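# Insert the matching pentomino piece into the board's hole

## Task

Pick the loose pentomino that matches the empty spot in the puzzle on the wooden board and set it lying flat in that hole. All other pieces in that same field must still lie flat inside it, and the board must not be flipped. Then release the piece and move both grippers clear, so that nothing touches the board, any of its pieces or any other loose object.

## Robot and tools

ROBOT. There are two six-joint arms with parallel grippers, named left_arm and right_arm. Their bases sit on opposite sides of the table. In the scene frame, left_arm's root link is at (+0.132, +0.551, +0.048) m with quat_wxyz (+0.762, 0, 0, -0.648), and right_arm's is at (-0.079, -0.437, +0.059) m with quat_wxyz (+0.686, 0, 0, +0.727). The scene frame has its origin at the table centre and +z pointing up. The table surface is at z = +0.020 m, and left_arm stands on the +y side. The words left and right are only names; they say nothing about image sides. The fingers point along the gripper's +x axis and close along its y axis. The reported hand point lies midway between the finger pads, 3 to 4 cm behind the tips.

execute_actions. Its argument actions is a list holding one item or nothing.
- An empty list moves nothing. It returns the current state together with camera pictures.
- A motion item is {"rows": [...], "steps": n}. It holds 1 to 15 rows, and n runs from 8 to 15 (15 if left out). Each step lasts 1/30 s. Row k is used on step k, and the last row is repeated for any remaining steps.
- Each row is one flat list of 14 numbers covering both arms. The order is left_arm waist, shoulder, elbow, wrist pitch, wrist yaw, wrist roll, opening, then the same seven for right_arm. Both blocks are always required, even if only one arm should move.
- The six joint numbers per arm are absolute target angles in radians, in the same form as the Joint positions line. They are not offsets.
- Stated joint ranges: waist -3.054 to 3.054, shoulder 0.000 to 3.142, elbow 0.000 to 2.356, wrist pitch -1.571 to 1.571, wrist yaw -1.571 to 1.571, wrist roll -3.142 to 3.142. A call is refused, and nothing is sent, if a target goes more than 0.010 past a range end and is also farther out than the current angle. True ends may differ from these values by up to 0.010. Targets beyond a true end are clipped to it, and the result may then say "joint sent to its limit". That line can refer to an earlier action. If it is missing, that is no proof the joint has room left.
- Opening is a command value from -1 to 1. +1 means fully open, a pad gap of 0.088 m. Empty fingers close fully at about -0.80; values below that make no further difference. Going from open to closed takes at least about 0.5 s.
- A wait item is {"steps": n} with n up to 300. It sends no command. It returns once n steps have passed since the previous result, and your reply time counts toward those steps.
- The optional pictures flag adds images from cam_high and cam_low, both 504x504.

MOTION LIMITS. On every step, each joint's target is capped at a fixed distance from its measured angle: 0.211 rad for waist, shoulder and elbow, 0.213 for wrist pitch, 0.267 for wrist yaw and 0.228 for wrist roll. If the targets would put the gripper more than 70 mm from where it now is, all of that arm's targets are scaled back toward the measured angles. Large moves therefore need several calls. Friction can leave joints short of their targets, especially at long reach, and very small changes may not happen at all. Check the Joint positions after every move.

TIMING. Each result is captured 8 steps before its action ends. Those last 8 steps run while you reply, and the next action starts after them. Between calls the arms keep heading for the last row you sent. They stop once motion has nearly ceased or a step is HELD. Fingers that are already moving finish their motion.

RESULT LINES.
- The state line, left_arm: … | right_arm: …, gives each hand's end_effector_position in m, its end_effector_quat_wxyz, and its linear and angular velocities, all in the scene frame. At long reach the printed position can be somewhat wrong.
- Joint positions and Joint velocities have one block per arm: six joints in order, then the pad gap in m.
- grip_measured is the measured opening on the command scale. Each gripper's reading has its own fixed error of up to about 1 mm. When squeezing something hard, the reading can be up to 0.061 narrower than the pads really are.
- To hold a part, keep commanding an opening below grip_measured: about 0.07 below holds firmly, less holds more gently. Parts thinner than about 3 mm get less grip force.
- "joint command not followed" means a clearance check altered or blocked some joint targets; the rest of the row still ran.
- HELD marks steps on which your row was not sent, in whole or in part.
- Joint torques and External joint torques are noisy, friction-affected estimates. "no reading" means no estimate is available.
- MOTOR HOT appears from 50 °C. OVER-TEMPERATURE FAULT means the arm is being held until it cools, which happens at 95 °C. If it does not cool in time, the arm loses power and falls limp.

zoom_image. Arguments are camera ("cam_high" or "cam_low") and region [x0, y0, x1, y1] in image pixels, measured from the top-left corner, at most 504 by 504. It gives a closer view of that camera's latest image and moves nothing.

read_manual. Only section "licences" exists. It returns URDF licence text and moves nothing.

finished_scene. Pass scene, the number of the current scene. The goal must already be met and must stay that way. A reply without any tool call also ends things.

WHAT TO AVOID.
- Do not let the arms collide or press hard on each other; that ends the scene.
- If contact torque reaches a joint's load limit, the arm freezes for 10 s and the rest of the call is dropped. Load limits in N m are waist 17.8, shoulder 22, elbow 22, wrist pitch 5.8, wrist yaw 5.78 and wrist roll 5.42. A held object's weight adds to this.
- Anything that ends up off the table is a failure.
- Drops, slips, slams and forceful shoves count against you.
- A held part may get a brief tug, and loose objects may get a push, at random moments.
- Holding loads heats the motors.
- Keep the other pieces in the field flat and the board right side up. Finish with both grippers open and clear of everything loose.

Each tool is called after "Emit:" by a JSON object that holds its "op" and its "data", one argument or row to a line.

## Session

Emit:
{"op": "execute_actions", "data": {
  "actions": []
}}

Scene clock: 0.00 s of 3950.00 s.
left_arm: end_effector_position=(+0.1844, +0.2407, +0.3713) grip_measured=+0.994 end_effector_quat_wxyz=(+0.765, -0.015, -0.023, -0.643) end_effector_velocity=(+0.000, +0.000, -0.002) end_effector_angular_velocity=(+0.008, -0.006, +0.005) | right_arm: end_effector_position=(+0.2318, -0.3687, +0.1660) grip_measured=+0.991 end_effector_quat_wxyz=(+0.742, -0.364, +0.539, -0.163) end_effector_velocity=(-0.003, -0.000, -0.000) end_effector_angular_velocity=(-0.000, +0.015, +0.007)
Joint positions: left_arm=[ 0.004  0.845  0.647  0.252 -0.006  0.007  0.088] | right_arm=[-1.06   1.762  1.175 -1.034  0.82   0.28   0.088]
Joint velocities: left_arm=[-0.002 -0.002 -0.002 -0.007 -0.007  0.007 -0.   ] | right_arm=[ 0.002 -0.007 -0.007 -0.007 -0.007 -0.007 -0.   ]
Joint torques (N m, as the arm reports them, + toward a larger angle): no reading
External joint torques (N m, as the arm's controller estimates them; a push from outside toward a larger angle lowers the number): no reading
Heat: left arm: hottest wrist pitch 26 °C (+0.0 °C/min); right arm: hottest shoulder 25 °C (+0.0 °C/min).

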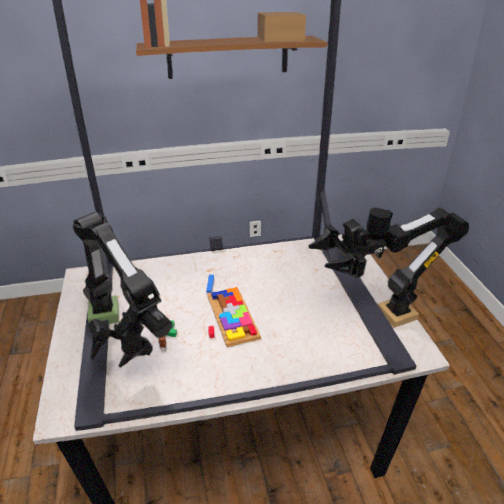

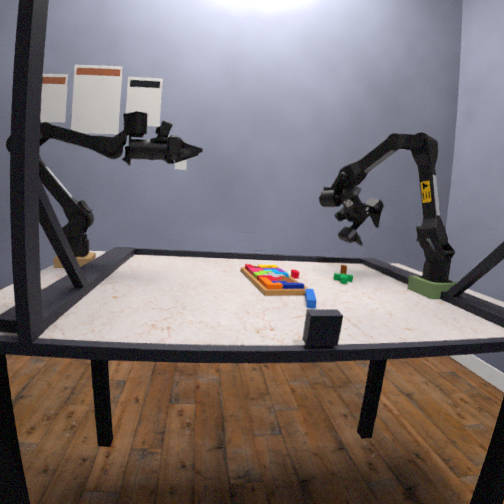

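Move the arm out of the view first.

Emit:
{"op": "execute_actions", "data": {
  "actions": [
    {"rows":[[0.004,0.845,0.647,0.252,0,0,1,-0.4,1.3,1.0,-1.0,0,0,1]],"steps":15}
  ]
}}

Emit:
{"op": "execute_actions", "data": {
  "actions": [
    {"steps":30}
  ],
  "pictures": true
}}

Emit:
{"op": "zoom_image", "data": {
  "camera": "cam_high",
  "region": [140, 265, 280, 365]
}}

Emit:
{"op": "zoom_image", "data": {
  "camera": "cam_low",
  "region": [230, 250, 370, 320]
}}

Scene clock: 0.70 s of 3950.00 s.
left_arm: end_effector_position=(+0.1841, +0.2407, +0.3713) grip_measured=+0.994 end_effector_quat_wxyz=(+0.764, -0.016, -0.022, -0.644) end_effector_velocity=(+0.000, +0.000, -0.005) end_effector_angular_velocity=(+0.018, +0.026, +0.004) | right_arm: end_effector_position=(+0.1280, -0.2604, +0.1717) grip_measured=+0.991 end_effector_quat_wxyz=(+0.736, -0.370, +0.535, +0.189) end_effector_velocity=(-0.501, +0.483, +0.218) end_effector_angular_velocity=(+2.102, +0.694, +2.181)
Joint positions: left_arm=[ 0.004  0.845  0.647  0.252 -0.004  0.004  0.088] | right_arm=[-0.727  1.459  1.031 -1.005  0.36   0.047  0.088]
Joint velocities: left_arm=[-0.002 -0.002 -0.002 -0.022 -0.007 -0.022 -0.   ] | right_arm=[ 1.585 -1.404 -0.11   0.051 -1.912 -0.359 -0.   ]
Joint torques (N m, as the arm reports them, + toward a larger angle): left_arm=[-0.14 -2.61  7.8   1.81  0.13 -0.1 ] | right_arm=[-0.42 -5.48  3.01  0.16  0.21 -0.28]
External joint torques (N m, as the arm's controller estimates them; a push from outside toward a larger angle lowers the number): left_arm=[-0.14 -0.46  0.57  0.03  0.13 -0.11] | right_arm=[ 0.1  -0.27 -2.45 -0.23 -0.07 -0.29]
Heat: left arm: hottest wrist pitch 26 °C (+0.0 °C/min); right arm: hottest shoulder 25 °C (+0.0 °C/min).
Steps of this call (steps 1 to 14: nothing new was sent; steps 15 to 21: the first 7 steps of this action). Readings (joint positions):
15: left_arm=[0.004 0.845 0.647 0.252 -0.006 0.007] | right_arm=[-1.045 1.735 1.150 -1.011 0.778 0.236]
16: left_arm=[0.004 0.845 0.647 0.252 -0.006 0.006] | right_arm=[-1.004 1.695 1.113 -1.013 0.703 0.180]
18: left_arm=[0.004 0.845 0.647 0.252 -0.004 0.005] | right_arm=[-0.893 1.600 1.057 -1.016 0.560 0.100]
21: the state above

Scene clock: 1.70 s of 3950.00 s.
left_arm: end_effector_position=(+0.1840, +0.2407, +0.3713) grip_measured=+0.994 end_effector_quat_wxyz=(+0.764, -0.016, -0.022, -0.644) end_effector_velocity=(+0.002, +0.001, -0.005) end_effector_angular_velocity=(+0.020, +0.011, +0.009) | right_arm: end_effector_position=(+0.0099, -0.1901, +0.1933) grip_measured=+0.991 end_effector_quat_wxyz=(+0.654, -0.346, +0.496, +0.456) end_effector_velocity=(+0.002, -0.002, +0.001) end_effector_angular_velocity=(-0.005, -0.008, -0.002)
Joint positions: left_arm=[ 0.004  0.845  0.647  0.252 -0.003  0.003  0.088] | right_arm=[-0.403  1.31   1.012 -1.     0.002  0.007  0.088]
Joint velocities: left_arm=[ 0.002 -0.002 -0.002 -0.022 -0.007 -0.007  0.   ] | right_arm=[-0.007 -0.002  0.002 -0.007  0.007 -0.007 -0.   ]
Joint torques (N m, as the arm reports them, + toward a larger angle): left_arm=[-0.14 -2.64  7.77  1.81  0.13 -0.11] | right_arm=[ 0.08 -4.44  3.6   0.38 -0.09 -0.26]
External joint torques (N m, as the arm's controller estimates them; a push from outside toward a larger angle lowers the number): left_arm=[-0.16 -0.47  0.55  0.03  0.13 -0.11] | right_arm=[ 0.09 -0.29 -2.42 -0.39 -0.09 -0.27]
Heat: left arm: hottest wrist pitch 26 °C (+0.0 °C/min); right arm: hottest shoulder 25 °C (+0.0 °C/min).
Kept back: nothing.
Steps of this call (steps 1 to 8: the last 8 steps of your previous action; steps 9 to 30: the robot went on to your last target). Readings (joint positions):
1: left_arm=[0.004 0.845 0.647 0.252 -0.004 0.004] | right_arm=[-0.674 1.417 1.029 -1.004 0.294 0.038]
2: left_arm=[0.004 0.845 0.647 0.252 -0.003 0.003] | right_arm=[-0.620 1.382 1.029 -1.003 0.228 0.030]
4: left_arm=[0.004 0.845 0.647 0.252 -0.003 0.003] | right_arm=[-0.509 1.335 1.028 -1.000 0.111 0.019]
8: left_arm=[0.004 0.845 0.647 0.252 -0.003 0.003] | right_arm=[-0.410 1.311 1.017 -1.000 0.021 0.009]
30: the state above
All arms were judged still, so your last target was given up. Only a new action makes them travel on or press farther. Fingers that are still opening or closing keep moving.

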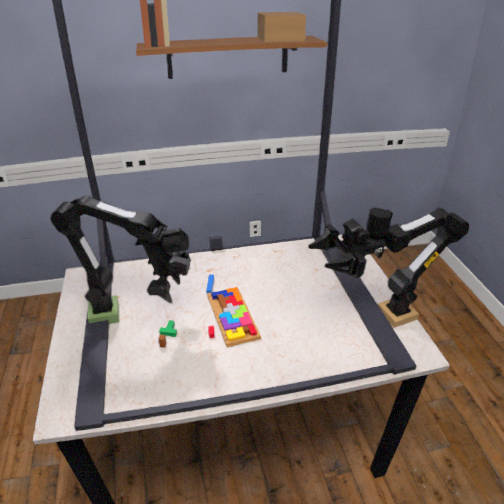

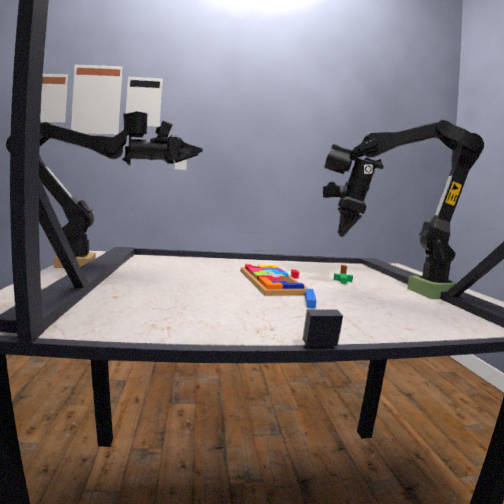

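Region (140, 265, 280, 365) of cam_high's 504x504 image, scaled by 3.600, with more detail than that image has; it fills the top 360 rows of this view, and the rest is white.

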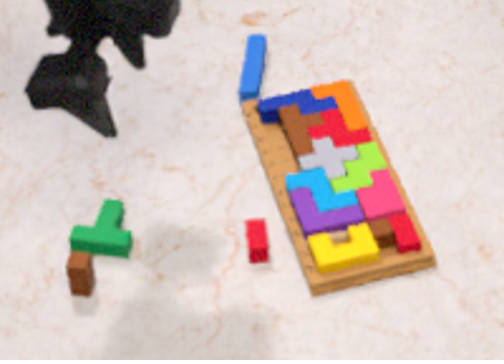

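Region (230, 250, 370, 320) of cam_low's 504x504 image, scaled by 3.600, with more detail than that image has.

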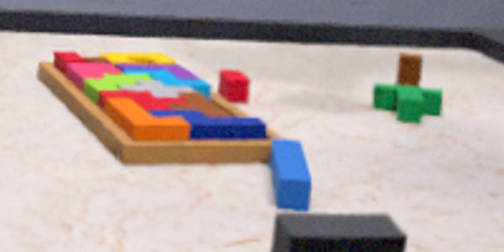

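Emit:
{"op": "zoom_image", "data": {
  "camera": "cam_high",
  "region": [200, 280, 270, 350]
}}

Emit:
{"op": "zoom_image", "data": {
  "camera": "cam_high",
  "region": [150, 270, 230, 355]
}}

Region (200, 280, 270, 350) of cam_high's 504x504 image, scaled by 7.200, with more detail than that image has.

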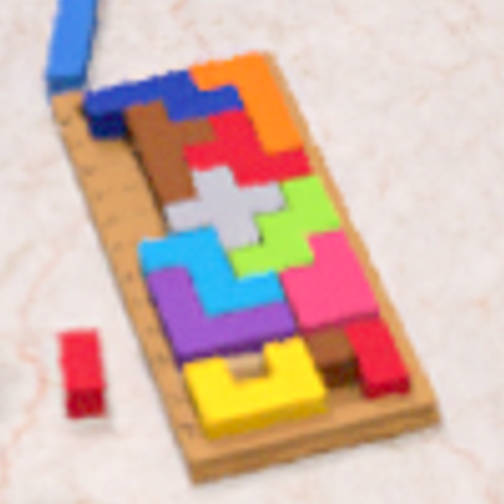

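Region (150, 270, 230, 355) of cam_high's 504x504 image, scaled by 5.929, with more detail than that image has; it fills the left 474 columns of this view, and the rest is white.

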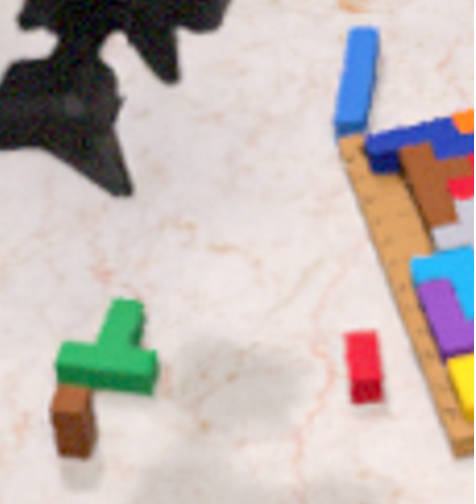

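Emit:
{"op": "execute_actions", "data": {
  "actions": [
    {"rows":[[0.004,0.845,0.647,0.252,0,0,1,0.078,1.98,1.433,-1.02,0,-1.38,0.2]],"steps":15}
  ]
}}

Emit:
{"op": "execute_actions", "data": {
  "actions": [
    {"steps":35}
  ],
  "pictures": true
}}

Emit:
{"op": "zoom_image", "data": {
  "camera": "cam_high",
  "region": [170, 240, 270, 320]
}}

Emit:
{"op": "zoom_image", "data": {
  "camera": "cam_low",
  "region": [260, 240, 360, 320]
}}

Scene clock: 4.17 s of 3950.00 s.
left_arm: end_effector_position=(+0.1840, +0.2407, +0.3713) grip_measured=+0.994 end_effector_quat_wxyz=(+0.764, -0.016, -0.022, -0.644) end_effector_velocity=(+0.000, +0.000, -0.002) end_effector_angular_velocity=(+0.006, +0.009, +0.004) | right_arm: end_effector_position=(-0.0746, -0.0911, +0.1960) grip_measured=+0.291 end_effector_quat_wxyz=(+0.468, -0.534, +0.321, +0.627) end_effector_velocity=(-0.515, +0.318, -0.125) end_effector_angular_velocity=(-0.318, -0.371, +3.174)
Joint positions: left_arm=[ 0.004  0.845  0.647  0.252 -0.003  0.003  0.088] | right_arm=[-0.069  1.651  1.337 -1.011  0.005 -0.39   0.053]
Joint velocities: left_arm=[-0.002 -0.002 -0.002 -0.007 -0.007 -0.007  0.   ] | right_arm=[ 1.477  1.448  1.136  0.007 -0.051 -1.736 -0.069]
Joint torques (N m, as the arm reports them, + toward a larger angle): left_arm=[-0.13 -2.64  7.78  1.82  0.13 -0.11] | right_arm=[ 0.76 -3.56  3.85 -0.12 -0.2  -0.31]
External joint torques (N m, as the arm's controller estimates them; a push from outside toward a larger angle lowers the number): left_arm=[-0.13 -0.5   0.59  0.05  0.13 -0.12] | right_arm=[ 0.14  1.53 -0.16 -0.31 -0.13 -0.31]
Heat: left arm: hottest wrist pitch 27 °C (+0.0 °C/min); right arm: hottest shoulder 26 °C (+0.0 °C/min).
Steps of this call (steps 1 to 67: nothing new was sent; steps 68 to 74: the first 7 steps of this action). Readings (joint positions):
68: left_arm=[0.004 0.845 0.647 0.252 -0.003 0.003] | right_arm=[-0.378 1.343 1.042 -1.027 0.016 -0.045]
69: left_arm=[0.004 0.845 0.647 0.252 -0.003 0.003] | right_arm=[-0.328 1.389 1.091 -1.023 0.012 -0.107]
71: left_arm=[0.004 0.845 0.647 0.252 -0.003 0.003] | right_arm=[-0.222 1.500 1.199 -1.009 0.006 -0.221]
74: the state above

Scene clock: 5.33 s of 3950.00 s.
left_arm: end_effector_position=(+0.1840, +0.2407, +0.3713) grip_measured=+0.994 end_effector_quat_wxyz=(+0.764, -0.016, -0.022, -0.644) end_effector_velocity=(+0.002, +0.001, -0.004) end_effector_angular_velocity=(+0.011, +0.010, +0.019) | right_arm: end_effector_position=(-0.1294, -0.0763, +0.1086) grip_measured=+0.203 end_effector_quat_wxyz=(+0.020, -0.706, +0.023, +0.707) end_effector_velocity=(+0.000, +0.001, +0.000) end_effector_angular_velocity=(+0.008, -0.006, +0.039)
Joint positions: left_arm=[ 0.004  0.845  0.647  0.252 -0.003  0.003  0.088] | right_arm=[ 0.079  1.981  1.426 -1.02  -0.002 -1.373  0.049]
Joint velocities: left_arm=[-0.002 -0.002 -0.007 -0.007 -0.022 -0.007 -0.   ] | right_arm=[ 0.002 -0.002 -0.002  0.007  0.007 -0.037 -0.   ]
Joint torques (N m, as the arm reports them, + toward a larger angle): left_arm=[-0.12 -2.65  7.8   1.82  0.13 -0.11] | right_arm=[ 0.   -7.37  4.82 -0.12 -0.04 -0.26]
External joint torques (N m, as the arm's controller estimates them; a push from outside toward a larger angle lowers the number): left_arm=[-0.13 -0.52  0.6   0.05  0.13 -0.12] | right_arm=[-0.04  0.86 -0.49 -0.4   0.01 -0.26]
Heat: left arm: hottest wrist pitch 27 °C (+11.2 °C/min); right arm: hottest shoulder 26 °C (+11.2 °C/min).
Kept back: nothing.
Steps of this call (steps 1 to 8: the last 8 steps of your previous action; steps 9 to 35: the robot went on to your last target). Readings (joint positions):
1: left_arm=[0.004 0.845 0.647 0.252 -0.003 0.003] | right_arm=[-0.023 1.703 1.371 -1.011 0.002 -0.456]
2: left_arm=[0.004 0.845 0.647 0.252 -0.003 0.003] | right_arm=[0.017 1.757 1.398 -1.011 -0.001 -0.525]
4: left_arm=[0.004 0.845 0.647 0.252 -0.003 0.003] | right_arm=[0.066 1.865 1.424 -1.011 -0.004 -0.666]
8: left_arm=[0.004 0.845 0.647 0.252 -0.003 0.003] | right_arm=[0.081 1.980 1.422 -1.020 -0.002 -0.945]
35: the state above

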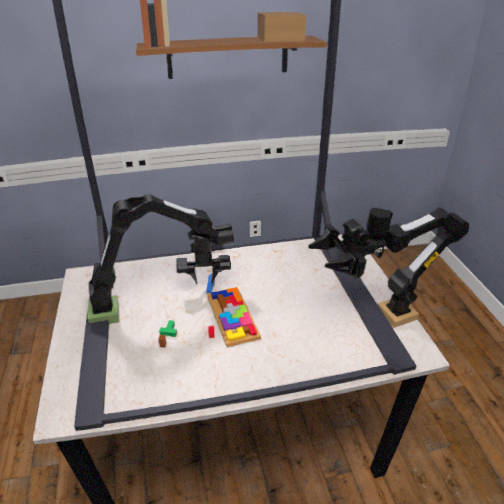

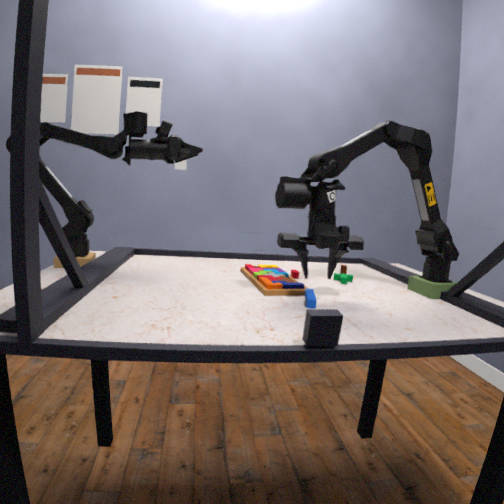

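Region (170, 240, 270, 320) of cam_high's 504x504 image, scaled by 5.040, with more detail than that image has; it fills the top 403 rows of this view, and the rest is white.

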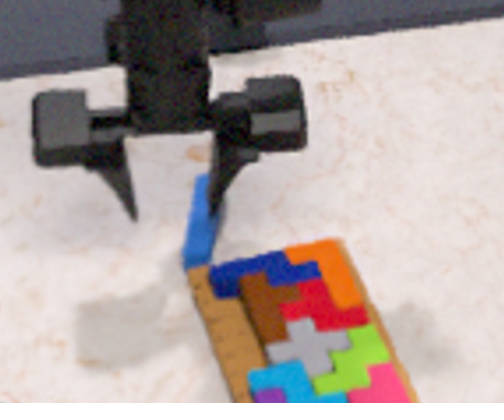

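Region (260, 240, 360, 320) of cam_low's 504x504 image, scaled by 5.040, with more detail than that image has; it fills the top 403 rows of this view, and the rest is white.

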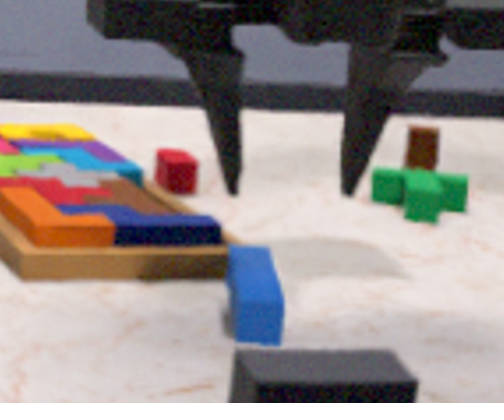

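Emit:
{"op": "execute_actions", "data": {
  "actions": [
    {"rows":[[0.004,0.845,0.647,0.252,0,0,1,0.166,2.09,1.56,-1.04,0,-1.29,0.2]],"steps":15}
  ]
}}

Emit:
{"op": "execute_actions", "data": {
  "actions": [
    {"steps":12}
  ],
  "pictures": true
}}

Emit:
{"op": "zoom_image", "data": {
  "camera": "cam_high",
  "region": [170, 240, 270, 320]
}}

Emit:
{"op": "zoom_image", "data": {
  "camera": "cam_low",
  "region": [260, 240, 360, 320]
}}

Scene clock: 6.17 s of 3950.00 s.
left_arm: end_effector_position=(+0.1840, +0.2407, +0.3713) grip_measured=+0.994 end_effector_quat_wxyz=(+0.764, -0.016, -0.022, -0.644) end_effector_velocity=(+0.000, +0.000, -0.005) end_effector_angular_velocity=(+0.020, +0.011, +0.004) | right_arm: end_effector_position=(-0.1673, -0.0586, +0.1025) grip_measured=+0.203 end_effector_quat_wxyz=(+0.013, -0.707, +0.014, +0.707) end_effector_velocity=(-0.034, -0.012, -0.018) end_effector_angular_velocity=(-0.082, -0.027, +0.029)
Joint positions: left_arm=[ 0.004  0.845  0.647  0.252 -0.003  0.003  0.088] | right_arm=[ 0.17   2.075  1.539 -1.037 -0.001 -1.303  0.049]
Joint velocities: left_arm=[-0.002 -0.002 -0.002 -0.022 -0.007 -0.007 -0.   ] | right_arm=[ 0.095  0.076  0.042 -0.051  0.007  0.066 -0.   ]
Joint torques (N m, as the arm reports them, + toward a larger angle): left_arm=[-0.11 -2.66  7.8   1.82  0.13 -0.11] | right_arm=[-1.04 -7.11  5.64 -0.27 -0.06  0.31]
External joint torques (N m, as the arm's controller estimates them; a push from outside toward a larger angle lowers the number): left_arm=[-0.11 -0.49  0.59  0.04  0.13 -0.12] | right_arm=[ 0.25  2.01  0.13 -0.54 -0.12  0.3 ]
Heat: left arm: hottest wrist pitch 27 °C (+9.7 °C/min); right arm: hottest shoulder 26 °C (+9.7 °C/min).
Steps of this call (steps 1 to 15: the robot went on to your last target; steps 16 to 18: nothing new was sent; steps 19 to 25: the first 7 steps of this action). Readings (joint positions):
19: left_arm=[0.004 0.845 0.647 0.252 -0.003 0.003] | right_arm=[0.087 2.000 1.449 -1.040 0.004 -1.358]
20: left_arm=[0.004 0.845 0.647 0.252 -0.003 0.003] | right_arm=[0.102 2.021 1.481 -1.036 0.005 -1.339]
22: left_arm=[0.004 0.845 0.647 0.252 -0.003 0.003] | right_arm=[0.140 2.058 1.526 -1.027 0.001 -1.316]
25: the state above

Scene clock: 6.57 s of 3950.00 s.
left_arm: end_effector_position=(+0.1840, +0.2407, +0.3713) grip_measured=+0.994 end_effector_quat_wxyz=(+0.764, -0.016, -0.022, -0.644) end_effector_velocity=(+0.000, -0.001, -0.003) end_effector_angular_velocity=(+0.011, +0.010, +0.004) | right_arm: end_effector_position=(-0.1668, -0.0567, +0.1030) grip_measured=+0.203 end_effector_quat_wxyz=(+0.017, -0.706, +0.016, +0.707) end_effector_velocity=(-0.000, +0.001, +0.000) end_effector_angular_velocity=(+0.005, +0.009, -0.010)
Joint positions: left_arm=[ 0.004  0.845  0.647  0.252 -0.003  0.003  0.088] | right_arm=[ 0.168  2.078  1.546 -1.037 -0.001 -1.297  0.049]
Joint velocities: left_arm=[-0.002  0.002 -0.002 -0.007 -0.007 -0.007 -0.   ] | right_arm=[-0.002 -0.002 -0.002  0.007 -0.007  0.007 -0.   ]
Joint torques (N m, as the arm reports them, + toward a larger angle): left_arm=[-0.14 -2.64  7.78  1.82  0.13 -0.12] | right_arm=[-0.19 -6.85  5.48 -0.27 -0.03  0.29]
External joint torques (N m, as the arm's controller estimates them; a push from outside toward a larger angle lowers the number): left_arm=[-0.13 -0.49  0.55  0.03  0.12 -0.13] | right_arm=[-0.12  2.05  0.13 -0.57  0.02  0.29]
Heat: left arm: hottest wrist pitch 27 °C (+9.1 °C/min); right arm: hottest shoulder 26 °C (+9.1 °C/min).
Kept back: nothing.
Steps of this call (steps 1 to 8: the last 8 steps of your previous action; steps 9 to 12: the robot went on to your last target). Readings (joint positions):
1: left_arm=[0.004 0.845 0.647 0.252 -0.003 0.003] | right_arm=[0.172 2.076 1.541 -1.037 -0.001 -1.301]
2: left_arm=[0.004 0.845 0.647 0.252 -0.003 0.003] | right_arm=[0.171 2.077 1.542 -1.037 -0.001 -1.300]
4: left_arm=[0.004 0.845 0.647 0.252 -0.003 0.003] | right_arm=[0.170 2.078 1.544 -1.037 -0.001 -1.298]
8: left_arm=[0.004 0.845 0.647 0.252 -0.003 0.003] | right_arm=[0.168 2.078 1.546 -1.037 -0.001 -1.298]
12: the state above

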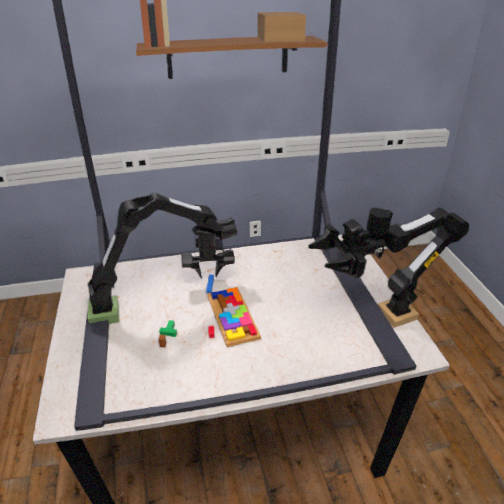

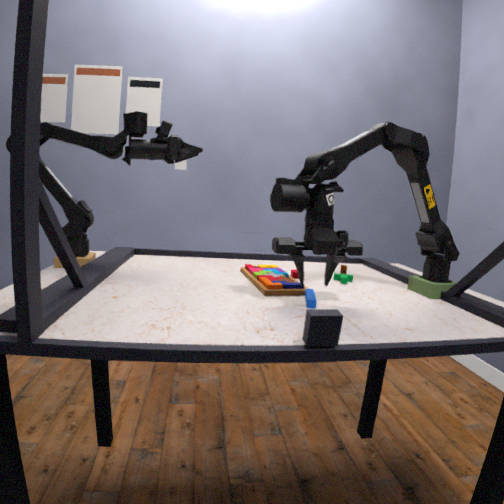

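Region (170, 240, 270, 320) of cam_high's 504x504 image, scaled by 5.040, with more detail than that image has; it fills the top 403 rows of this view, and the rest is white.

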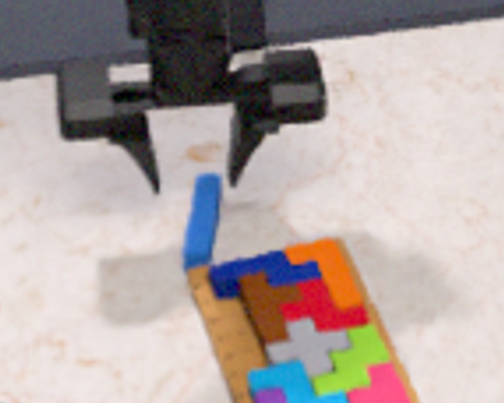

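Region (260, 240, 360, 320) of cam_low's 504x504 image, scaled by 5.040, with more detail than that image has; it fills the top 403 rows of this view, and the rest is white.

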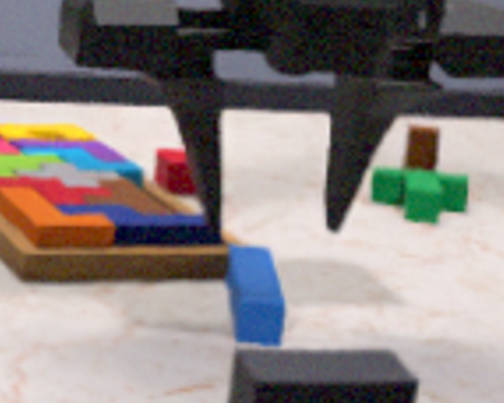

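Emit:
{"op": "execute_actions", "data": {
  "actions": [
    {"rows":[[0.004,0.845,0.647,0.252,0,0,1,0.168,2.135,1.49,-0.94,0,-1.29,0.2]],"steps":15}
  ]
}}

Emit:
{"op": "execute_actions", "data": {
  "actions": [
    {"steps":10}
  ],
  "pictures": true
}}

Emit:
{"op": "zoom_image", "data": {
  "camera": "cam_high",
  "region": [170, 240, 270, 320]
}}

Emit:
{"op": "zoom_image", "data": {
  "camera": "cam_low",
  "region": [260, 240, 360, 320]
}}

Scene clock: 7.17 s of 3950.00 s.
left_arm: end_effector_position=(+0.1840, +0.2407, +0.3713) grip_measured=+0.994 end_effector_quat_wxyz=(+0.764, -0.016, -0.022, -0.644) end_effector_velocity=(+0.000, +0.001, +0.003) end_effector_angular_velocity=(-0.013, +0.006, +0.004) | right_arm: end_effector_position=(-0.1670, -0.0556, +0.0736) grip_measured=+0.203 end_effector_quat_wxyz=(+0.014, -0.707, +0.020, +0.707) end_effector_velocity=(+0.005, -0.024, -0.063) end_effector_angular_velocity=(-0.128, -0.022, +0.019)
Joint positions: left_arm=[ 0.004  0.845  0.647  0.252 -0.003  0.003  0.088] | right_arm=[ 0.168  2.128  1.501 -0.952 -0.001 -1.297  0.049]
Joint velocities: left_arm=[-0.002 -0.002  0.002  0.007 -0.007 -0.007 -0.   ] | right_arm=[-0.002  0.105 -0.105  0.081 -0.007 -0.022 -0.   ]
Joint torques (N m, as the arm reports them, + toward a larger angle): left_arm=[-0.12 -2.62  7.78  1.81  0.13 -0.1 ] | right_arm=[ 0.03 -8.    3.75  0.18 -0.06  0.27]
External joint torques (N m, as the arm's controller estimates them; a push from outside toward a larger angle lowers the number): left_arm=[-0.11 -0.42  0.49  0.    0.12 -0.11] | right_arm=[ 0.08  2.25 -2.11 -0.17  0.    0.27]
Heat: left arm: hottest wrist pitch 27 °C (+8.4 °C/min); right arm: hottest shoulder 26 °C (+8.4 °C/min).
Steps of this call (steps 1 to 11: the robot went on to your last target; steps 12 to 18: the first 7 steps of this action). Readings (joint positions):
12: left_arm=[0.004 0.845 0.647 0.252 -0.003 0.003] | right_arm=[0.168 2.084 1.539 -1.018 -0.001 -1.297]
13: left_arm=[0.004 0.845 0.647 0.252 -0.003 0.003] | right_arm=[0.168 2.089 1.531 -0.988 -0.001 -1.297]
15: left_arm=[0.004 0.845 0.647 0.252 -0.003 0.003] | right_arm=[0.168 2.107 1.519 -0.962 -0.001 -1.297]
18: the state above

Scene clock: 7.50 s of 3950.00 s.
left_arm: end_effector_position=(+0.1840, +0.2406, +0.3713) grip_measured=+0.994 end_effector_quat_wxyz=(+0.764, -0.016, -0.022, -0.645) end_effector_velocity=(+0.000, +0.000, -0.002) end_effector_angular_velocity=(+0.008, -0.006, +0.005) | right_arm: end_effector_position=(-0.1672, -0.0549, +0.0719) grip_measured=+0.203 end_effector_quat_wxyz=(+0.015, -0.707, +0.019, +0.707) end_effector_velocity=(-0.002, -0.003, +0.000) end_effector_angular_velocity=(-0.012, +0.020, +0.005)
Joint positions: left_arm=[ 0.004  0.845  0.647  0.252 -0.003  0.003  0.088] | right_arm=[ 0.168  2.13   1.498 -0.943 -0.001 -1.297  0.049]
Joint velocities: left_arm=[-0.002 -0.002 -0.002 -0.007 -0.007  0.007  0.   ] | right_arm=[-0.002 -0.002 -0.002 -0.007 -0.022 -0.007 -0.   ]
Joint torques (N m, as the arm reports them, + toward a larger angle): left_arm=[-0.14 -2.6   7.75  1.81  0.11 -0.11] | right_arm=[-0.1  -7.91  3.04  0.08 -0.02  0.28]
External joint torques (N m, as the arm's controller estimates them; a push from outside toward a larger angle lowers the number): left_arm=[-0.14 -0.47  0.55  0.04  0.11 -0.12] | right_arm=[-0.11  1.13 -2.09 -0.18  0.05  0.28]
Heat: left arm: hottest wrist pitch 27 °C (+8.0 °C/min); right arm: hottest shoulder 26 °C (+8.0 °C/min).
Kept back: nothing.
Steps of this call (steps 1 to 8: the last 8 steps of your previous action; steps 9 to 10: the robot went on to your last target). Readings (joint positions):
1: left_arm=[0.004 0.845 0.647 0.252 -0.003 0.003] | right_arm=[0.168 2.130 1.498 -0.949 -0.001 -1.297]
2: left_arm=[0.004 0.845 0.647 0.252 -0.003 0.003] | right_arm=[0.168 2.130 1.498 -0.947 -0.001 -1.297]
4: left_arm=[0.004 0.845 0.647 0.252 -0.003 0.003] | right_arm=[0.168 2.130 1.498 -0.944 -0.001 -1.297]
8: left_arm=[0.004 0.845 0.647 0.252 -0.003 0.003] | right_arm=[0.168 2.130 1.498 -0.943 -0.001 -1.297]
10: the state above

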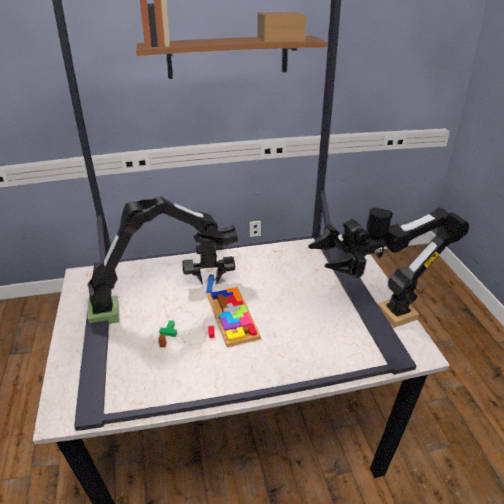

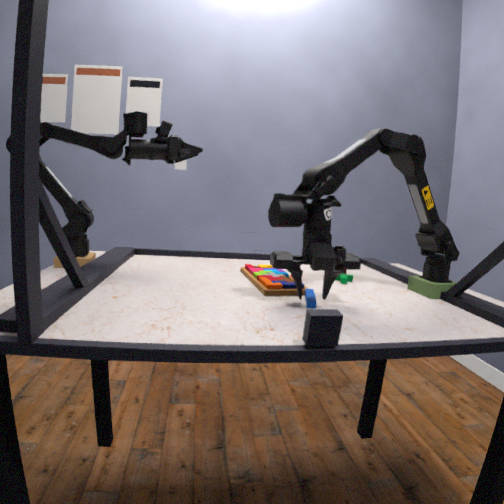

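Region (170, 240, 270, 320) of cam_high's 504x504 image, scaled by 5.040, with more detail than that image has; it fills the top 403 rows of this view, and the rest is white.

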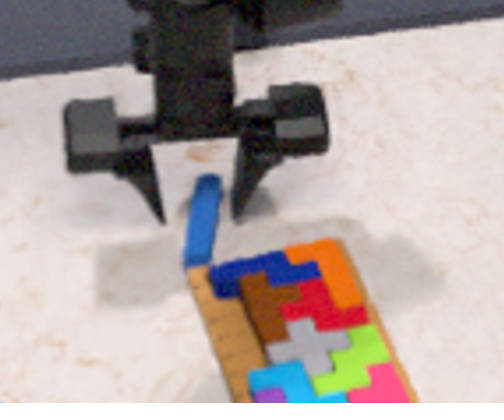

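Region (260, 240, 360, 320) of cam_low's 504x504 image, scaled by 5.040, with more detail than that image has; it fills the top 403 rows of this view, and the rest is white.

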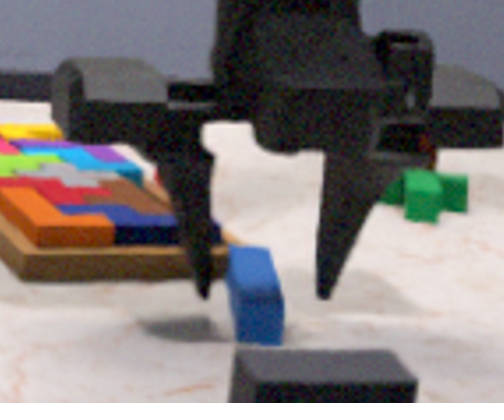

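Emit:
{"op": "execute_actions", "data": {
  "actions": [
    {"rows":[[0.004,0.845,0.647,0.252,0,0,1,0.168,2.15,1.485,-0.925,0,-1.2,0.2],[0.004,0.845,0.647,0.252,0,0,1,0.168,2.15,1.485,-0.925,0,-1.2,0.2],[0.004,0.845,0.647,0.252,0,0,1,0.168,2.15,1.485,-0.925,0,-1.2,0.2],[0.004,0.845,0.647,0.252,0,0,1,0.168,2.15,1.485,-0.925,0,-1.2,0.2],[0.004,0.845,0.647,0.252,0,0,1,0.168,2.15,1.485,-0.925,0,-1.2,0.2],[0.004,0.845,0.647,0.252,0,0,1,0.168,2.15,1.485,-0.925,0,-1.2,0.2],[0.004,0.845,0.647,0.252,0,0,1,0.168,2.15,1.485,-0.925,0,-1.2,0.2],[0.004,0.845,0.647,0.252,0,0,1,0.168,2.15,1.485,-0.925,0,-1.2,-0.7]],"steps":15}
  ]
}}

Emit:
{"op": "execute_actions", "data": {
  "actions": [
    {"steps":20}
  ],
  "pictures": true
}}

Emit:
{"op": "zoom_image", "data": {
  "camera": "cam_high",
  "region": [170, 240, 270, 320]
}}

Scene clock: 8.37 s of 3950.00 s.
left_arm: end_effector_position=(+0.1840, +0.2406, +0.3713) grip_measured=+0.994 end_effector_quat_wxyz=(+0.764, -0.016, -0.022, -0.645) end_effector_velocity=(+0.001, +0.001, -0.002) end_effector_angular_velocity=(+0.006, +0.010, +0.014) | right_arm: end_effector_position=(-0.1676, -0.0532, +0.0688) grip_measured=+0.203 end_effector_quat_wxyz=(+0.046, -0.705, +0.047, +0.706) end_effector_velocity=(+0.001, -0.002, -0.006) end_effector_angular_velocity=(-0.010, -0.010, -0.078)
Joint positions: left_arm=[ 0.004  0.845  0.647  0.252 -0.003  0.003  0.088] | right_arm=[ 0.168  2.137  1.496 -0.929 -0.001 -1.213  0.049]
Joint velocities: left_arm=[-0.007 -0.002 -0.002 -0.007 -0.022 -0.007 -0.   ] | right_arm=[ 0.002  0.012 -0.007  0.007  0.007  0.081 -0.   ]
Joint torques (N m, as the arm reports them, + toward a larger angle): left_arm=[-0.13 -2.62  7.77  1.81  0.1  -0.11] | right_arm=[-0.06 -7.1   2.97  0.15 -0.09  0.27]
External joint torques (N m, as the arm's controller estimates them; a push from outside toward a larger angle lowers the number): left_arm=[-0.13 -0.46  0.54  0.03  0.1  -0.12] | right_arm=[-0.18  2.12 -2.24 -0.14 -0.03  0.27]
Heat: left arm: hottest wrist pitch 27 °C (+7.2 °C/min); right arm: hottest shoulder 27 °C (+14.3 °C/min).
Steps of this call (steps 1 to 15: the robot went on to your last target; steps 16 to 19: nothing new was sent; steps 20 to 26: the first 7 steps of this action). Readings (joint positions):
20: left_arm=[0.004 0.845 0.647 0.252 -0.003 0.003] | right_arm=[0.168 2.131 1.497 -0.940 -0.001 -1.272]
21: left_arm=[0.004 0.845 0.647 0.252 -0.003 0.003] | right_arm=[0.168 2.132 1.497 -0.935 -0.001 -1.250]
23: left_arm=[0.004 0.845 0.647 0.252 -0.003 0.003] | right_arm=[0.168 2.135 1.497 -0.931 -0.001 -1.227]
26: the state above

Scene clock: 9.03 s of 3950.00 s.
left_arm: end_effector_position=(+0.1840, +0.2406, +0.3713) grip_measured=+0.994 end_effector_quat_wxyz=(+0.764, -0.016, -0.022, -0.645) end_effector_velocity=(+0.002, +0.001, -0.005) end_effector_angular_velocity=(+0.020, +0.011, +0.009) | right_arm: end_effector_position=(-0.1677, -0.0525, +0.0686) grip_measured=-0.483 end_effector_quat_wxyz=(+0.050, -0.705, +0.048, +0.706) end_effector_velocity=(+0.001, -0.002, +0.002) end_effector_angular_velocity=(-0.001, -0.008, +0.010)
Joint positions: left_arm=[ 0.004  0.845  0.647  0.252 -0.003  0.003  0.088] | right_arm=[ 0.168  2.138  1.496 -0.926 -0.001 -1.206  0.015]
Joint velocities: left_arm=[ 0.002 -0.002 -0.002 -0.022 -0.007 -0.007 -0.   ] | right_arm=[ 0.002 -0.007 -0.002 -0.007  0.007 -0.007  0.   ]
Joint torques (N m, as the arm reports them, + toward a larger angle): left_arm=[-0.13 -2.63  7.78  1.82  0.12 -0.11] | right_arm=[-0.05 -7.28  2.93 -0.08 -0.04  0.23]
External joint torques (N m, as the arm's controller estimates them; a push from outside toward a larger angle lowers the number): left_arm=[-0.17 -0.49  0.58  0.04  0.13 -0.12] | right_arm=[-0.1   1.89 -2.26 -0.37  0.02  0.23]
Heat: left arm: hottest elbow 27 °C (+6.6 °C/min); right arm: hottest shoulder 27 °C (+13.3 °C/min).
Kept back: nothing.
Steps of this call (steps 1 to 8: the last 8 steps of your previous action; steps 9 to 15: the robot went on to your last target; steps 16 to 20: nothing new was sent). Readings (joint positions):
1: left_arm=[0.004 0.845 0.647 0.252 -0.003 0.003] | right_arm=[0.168 2.138 1.496 -0.929 -0.001 -1.211]
2: left_arm=[0.004 0.845 0.647 0.252 -0.003 0.003] | right_arm=[0.168 2.138 1.496 -0.928 -0.001 -1.210]
4: left_arm=[0.004 0.845 0.647 0.252 -0.003 0.003] | right_arm=[0.168 2.138 1.496 -0.928 -0.001 -1.209]
8: left_arm=[0.004 0.845 0.647 0.252 -0.003 0.003] | right_arm=[0.168 2.138 1.496 -0.926 -0.001 -1.206]
20: the state above
All arms were judged still, so your last target was given up. Only a new action makes them travel on or press farther. Fingers that are still opening or closing keep moving.

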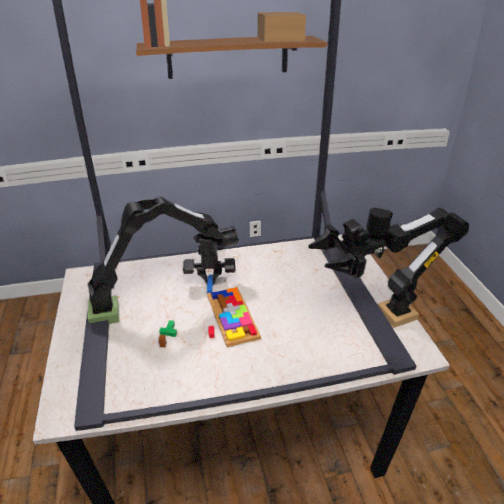

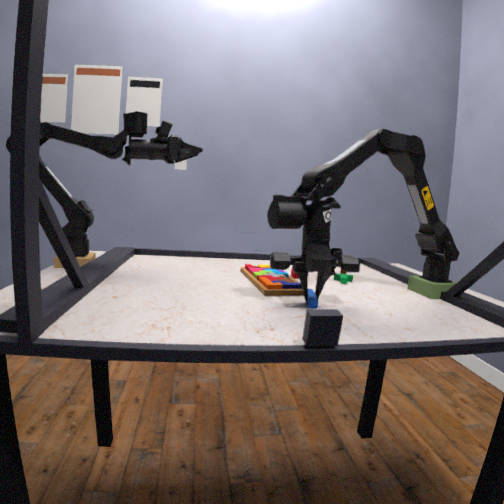

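Region (170, 240, 270, 320) of cam_high's 504x504 image, scaled by 5.040, with more detail than that image has; it fills the top 403 rows of this view, and the rest is white.

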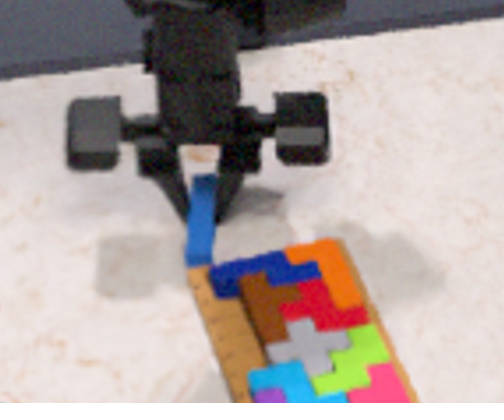

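Emit:
{"op": "execute_actions", "data": {
  "actions": [
    {"rows":[[0.004,0.845,0.647,0.252,0,0,1,0.168,2.08,1.56,-1.05,0,-1.206,-0.7],[0.004,0.845,0.647,0.252,0,0,1,0.168,2.08,1.56,-1.05,0,-1.206,-0.7],[0.004,0.845,0.647,0.252,0,0,1,0.168,2.08,1.56,-1.05,0,-1.206,-0.7],[0.004,0.845,0.647,0.252,0,0,1,0.168,2.08,1.56,-1.05,0,-1.206,-0.7],[0.004,0.845,0.647,0.252,0,0,1,0.168,2.08,1.56,-1.05,0,-1.206,-0.7],[0.004,0.845,0.647,0.252,0,0,1,0.168,2.08,1.56,-1.05,0,-1.206,-0.7],[0.004,0.845,0.647,0.252,0,0,1,0.168,2.08,1.56,-1.05,0,-1.206,-0.7],[0.004,0.845,0.647,0.252,0,0,1,0.05,2.12,1.62,-1.07,0,-1.5,-0.7],[0.004,0.845,0.647,0.252,0,0,1,-0.068,2.155,1.667,-1.085,0,-1.77,-0.7]],"steps":15}
  ]
}}

Emit:
{"op": "execute_actions", "data": {
  "actions": [
    {"steps":20}
  ],
  "pictures": true
}}

Emit:
{"op": "zoom_image", "data": {
  "camera": "cam_high",
  "region": [180, 250, 270, 330]
}}

Emit:
{"op": "zoom_image", "data": {
  "camera": "cam_low",
  "region": [230, 240, 330, 310]
}}

Scene clock: 10.30 s of 3950.00 s.
left_arm: end_effector_position=(+0.1840, +0.2406, +0.3713) grip_measured=+0.994 end_effector_quat_wxyz=(+0.764, -0.016, -0.022, -0.645) end_effector_velocity=(-0.003, -0.000, -0.004) end_effector_angular_velocity=(+0.006, +0.038, -0.017) | right_arm: end_effector_position=(-0.1664, -0.0583, +0.0957) grip_measured=-0.483 end_effector_quat_wxyz=(+0.043, -0.707, +0.055, +0.704) end_effector_velocity=(-0.007, +0.028, +0.089) end_effector_angular_velocity=(+0.186, +0.051, +0.019)
Joint positions: left_arm=[ 0.004  0.845  0.647  0.252 -0.003  0.003  0.088] | right_arm=[ 0.168  2.097  1.545 -1.037 -0.001 -1.206  0.015]
Joint velocities: left_arm=[-0.007 -0.002 -0.007 -0.007  0.007 -0.037 -0.   ] | right_arm=[-0.002 -0.154  0.134 -0.095 -0.007 -0.022 -0.   ]
Joint torques (N m, as the arm reports them, + toward a larger angle): left_arm=[-0.12 -2.66  7.78  1.82  0.12 -0.11] | right_arm=[ 0.02 -8.56  4.69 -0.44 -0.06  0.04]
External joint torques (N m, as the arm's controller estimates them; a push from outside toward a larger angle lowers the number): left_arm=[-0.11 -0.55  0.63  0.06  0.11 -0.12] | right_arm=[-0.02 -0.59  0.02 -0.62  0.    0.05]
Heat: left arm: hottest wrist pitch 28 °C (+11.7 °C/min); right arm: hottest shoulder 27 °C (+11.7 °C/min).
Steps of this call (steps 1 to 31: nothing new was sent; steps 32 to 38: the first 7 steps of this action). Readings (joint positions):
32: left_arm=[0.004 0.845 0.647 0.252 -0.003 0.003] | right_arm=[0.168 2.135 1.506 -0.953 -0.001 -1.206]
33: left_arm=[0.004 0.845 0.647 0.252 -0.003 0.003] | right_arm=[0.168 2.132 1.515 -0.990 -0.001 -1.206]
35: left_arm=[0.004 0.845 0.647 0.252 -0.003 0.003] | right_arm=[0.168 2.117 1.526 -1.023 -0.001 -1.206]
38: the state above

Scene clock: 10.97 s of 3950.00 s.
left_arm: end_effector_position=(+0.1840, +0.2406, +0.3713) grip_measured=+0.994 end_effector_quat_wxyz=(+0.764, -0.016, -0.022, -0.645) end_effector_velocity=(+0.000, +0.001, +0.001) end_effector_angular_velocity=(-0.011, +0.021, +0.004) | right_arm: end_effector_position=(-0.0758, -0.0301, +0.1038) grip_measured=-0.483 end_effector_quat_wxyz=(+0.065, +0.704, +0.064, -0.704) end_effector_velocity=(-0.000, -0.001, +0.002) end_effector_angular_velocity=(-0.002, +0.007, +0.020)
Joint positions: left_arm=[ 0.004  0.845  0.647  0.252 -0.003  0.003  0.088] | right_arm=[-0.066  2.144  1.653 -1.082  0.001 -1.762  0.015]
Joint velocities: left_arm=[-0.002 -0.002 -0.002  0.007 -0.007 -0.022 -0.   ] | right_arm=[-0.002 -0.002  0.002 -0.007 -0.007 -0.022 -0.   ]
Joint torques (N m, as the arm reports them, + toward a larger angle): left_arm=[-0.14 -2.6   7.75  1.82  0.11 -0.11] | right_arm=[-0.18 -7.49  5.5  -0.34 -0.08 -0.3 ]
External joint torques (N m, as the arm's controller estimates them; a push from outside toward a larger angle lowers the number): left_arm=[-0.15 -0.46  0.51  0.03  0.11 -0.12] | right_arm=[-0.19  1.92  0.13 -0.58 -0.02 -0.3 ]
Heat: left arm: hottest wrist pitch 28 °C (+10.9 °C/min); right arm: hottest shoulder 27 °C (+10.9 °C/min).
Kept back: nothing.
Steps of this call (steps 1 to 8: the last 8 steps of your previous action; steps 9 to 20: the robot went on to your last target). Readings (joint positions):
1: left_arm=[0.004 0.845 0.647 0.252 -0.003 0.003] | right_arm=[0.159 2.097 1.560 -1.051 -0.007 -1.267]
2: left_arm=[0.004 0.845 0.647 0.252 -0.003 0.003] | right_arm=[0.134 2.103 1.580 -1.061 -0.012 -1.325]
4: left_arm=[0.004 0.845 0.647 0.252 -0.003 0.003] | right_arm=[0.049 2.121 1.622 -1.064 -0.008 -1.450]
8: left_arm=[0.004 0.845 0.647 0.252 -0.003 0.003] | right_arm=[-0.083 2.138 1.651 -1.079 0.007 -1.684]
20: the state above

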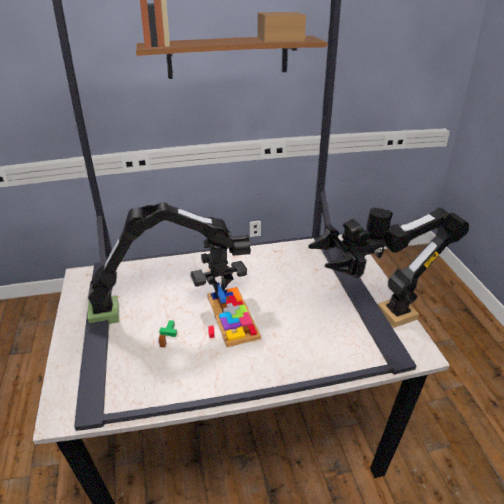

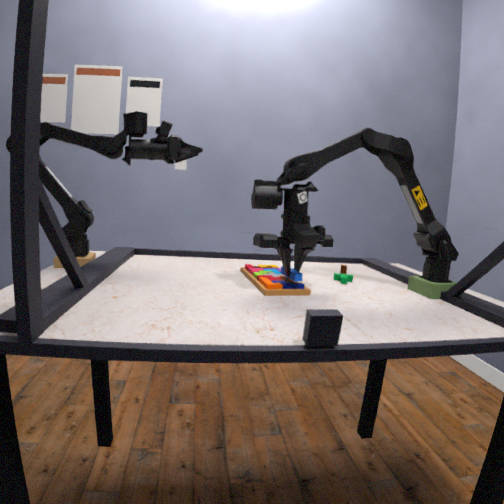

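Region (180, 250, 270, 330) of cam_high's 504x504 image, scaled by 5.600, with more detail than that image has.

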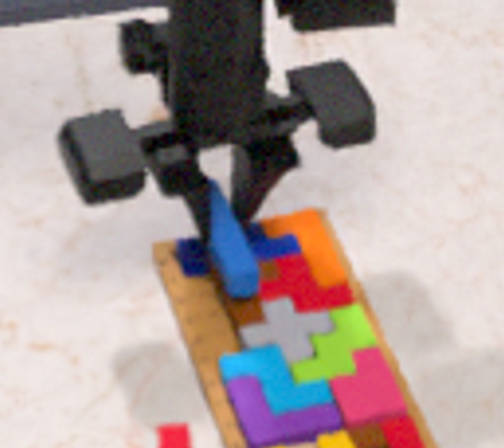

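Region (230, 240, 330, 310) of cam_low's 504x504 image, scaled by 5.040, with more detail than that image has; it fills the top 353 rows of this view, and the rest is white.

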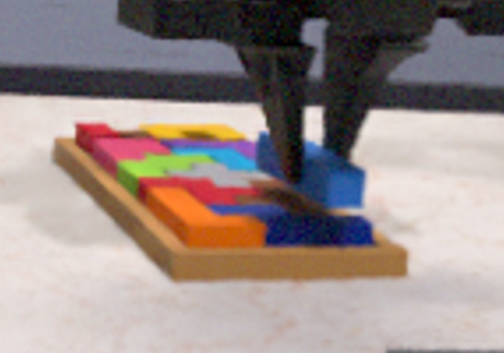

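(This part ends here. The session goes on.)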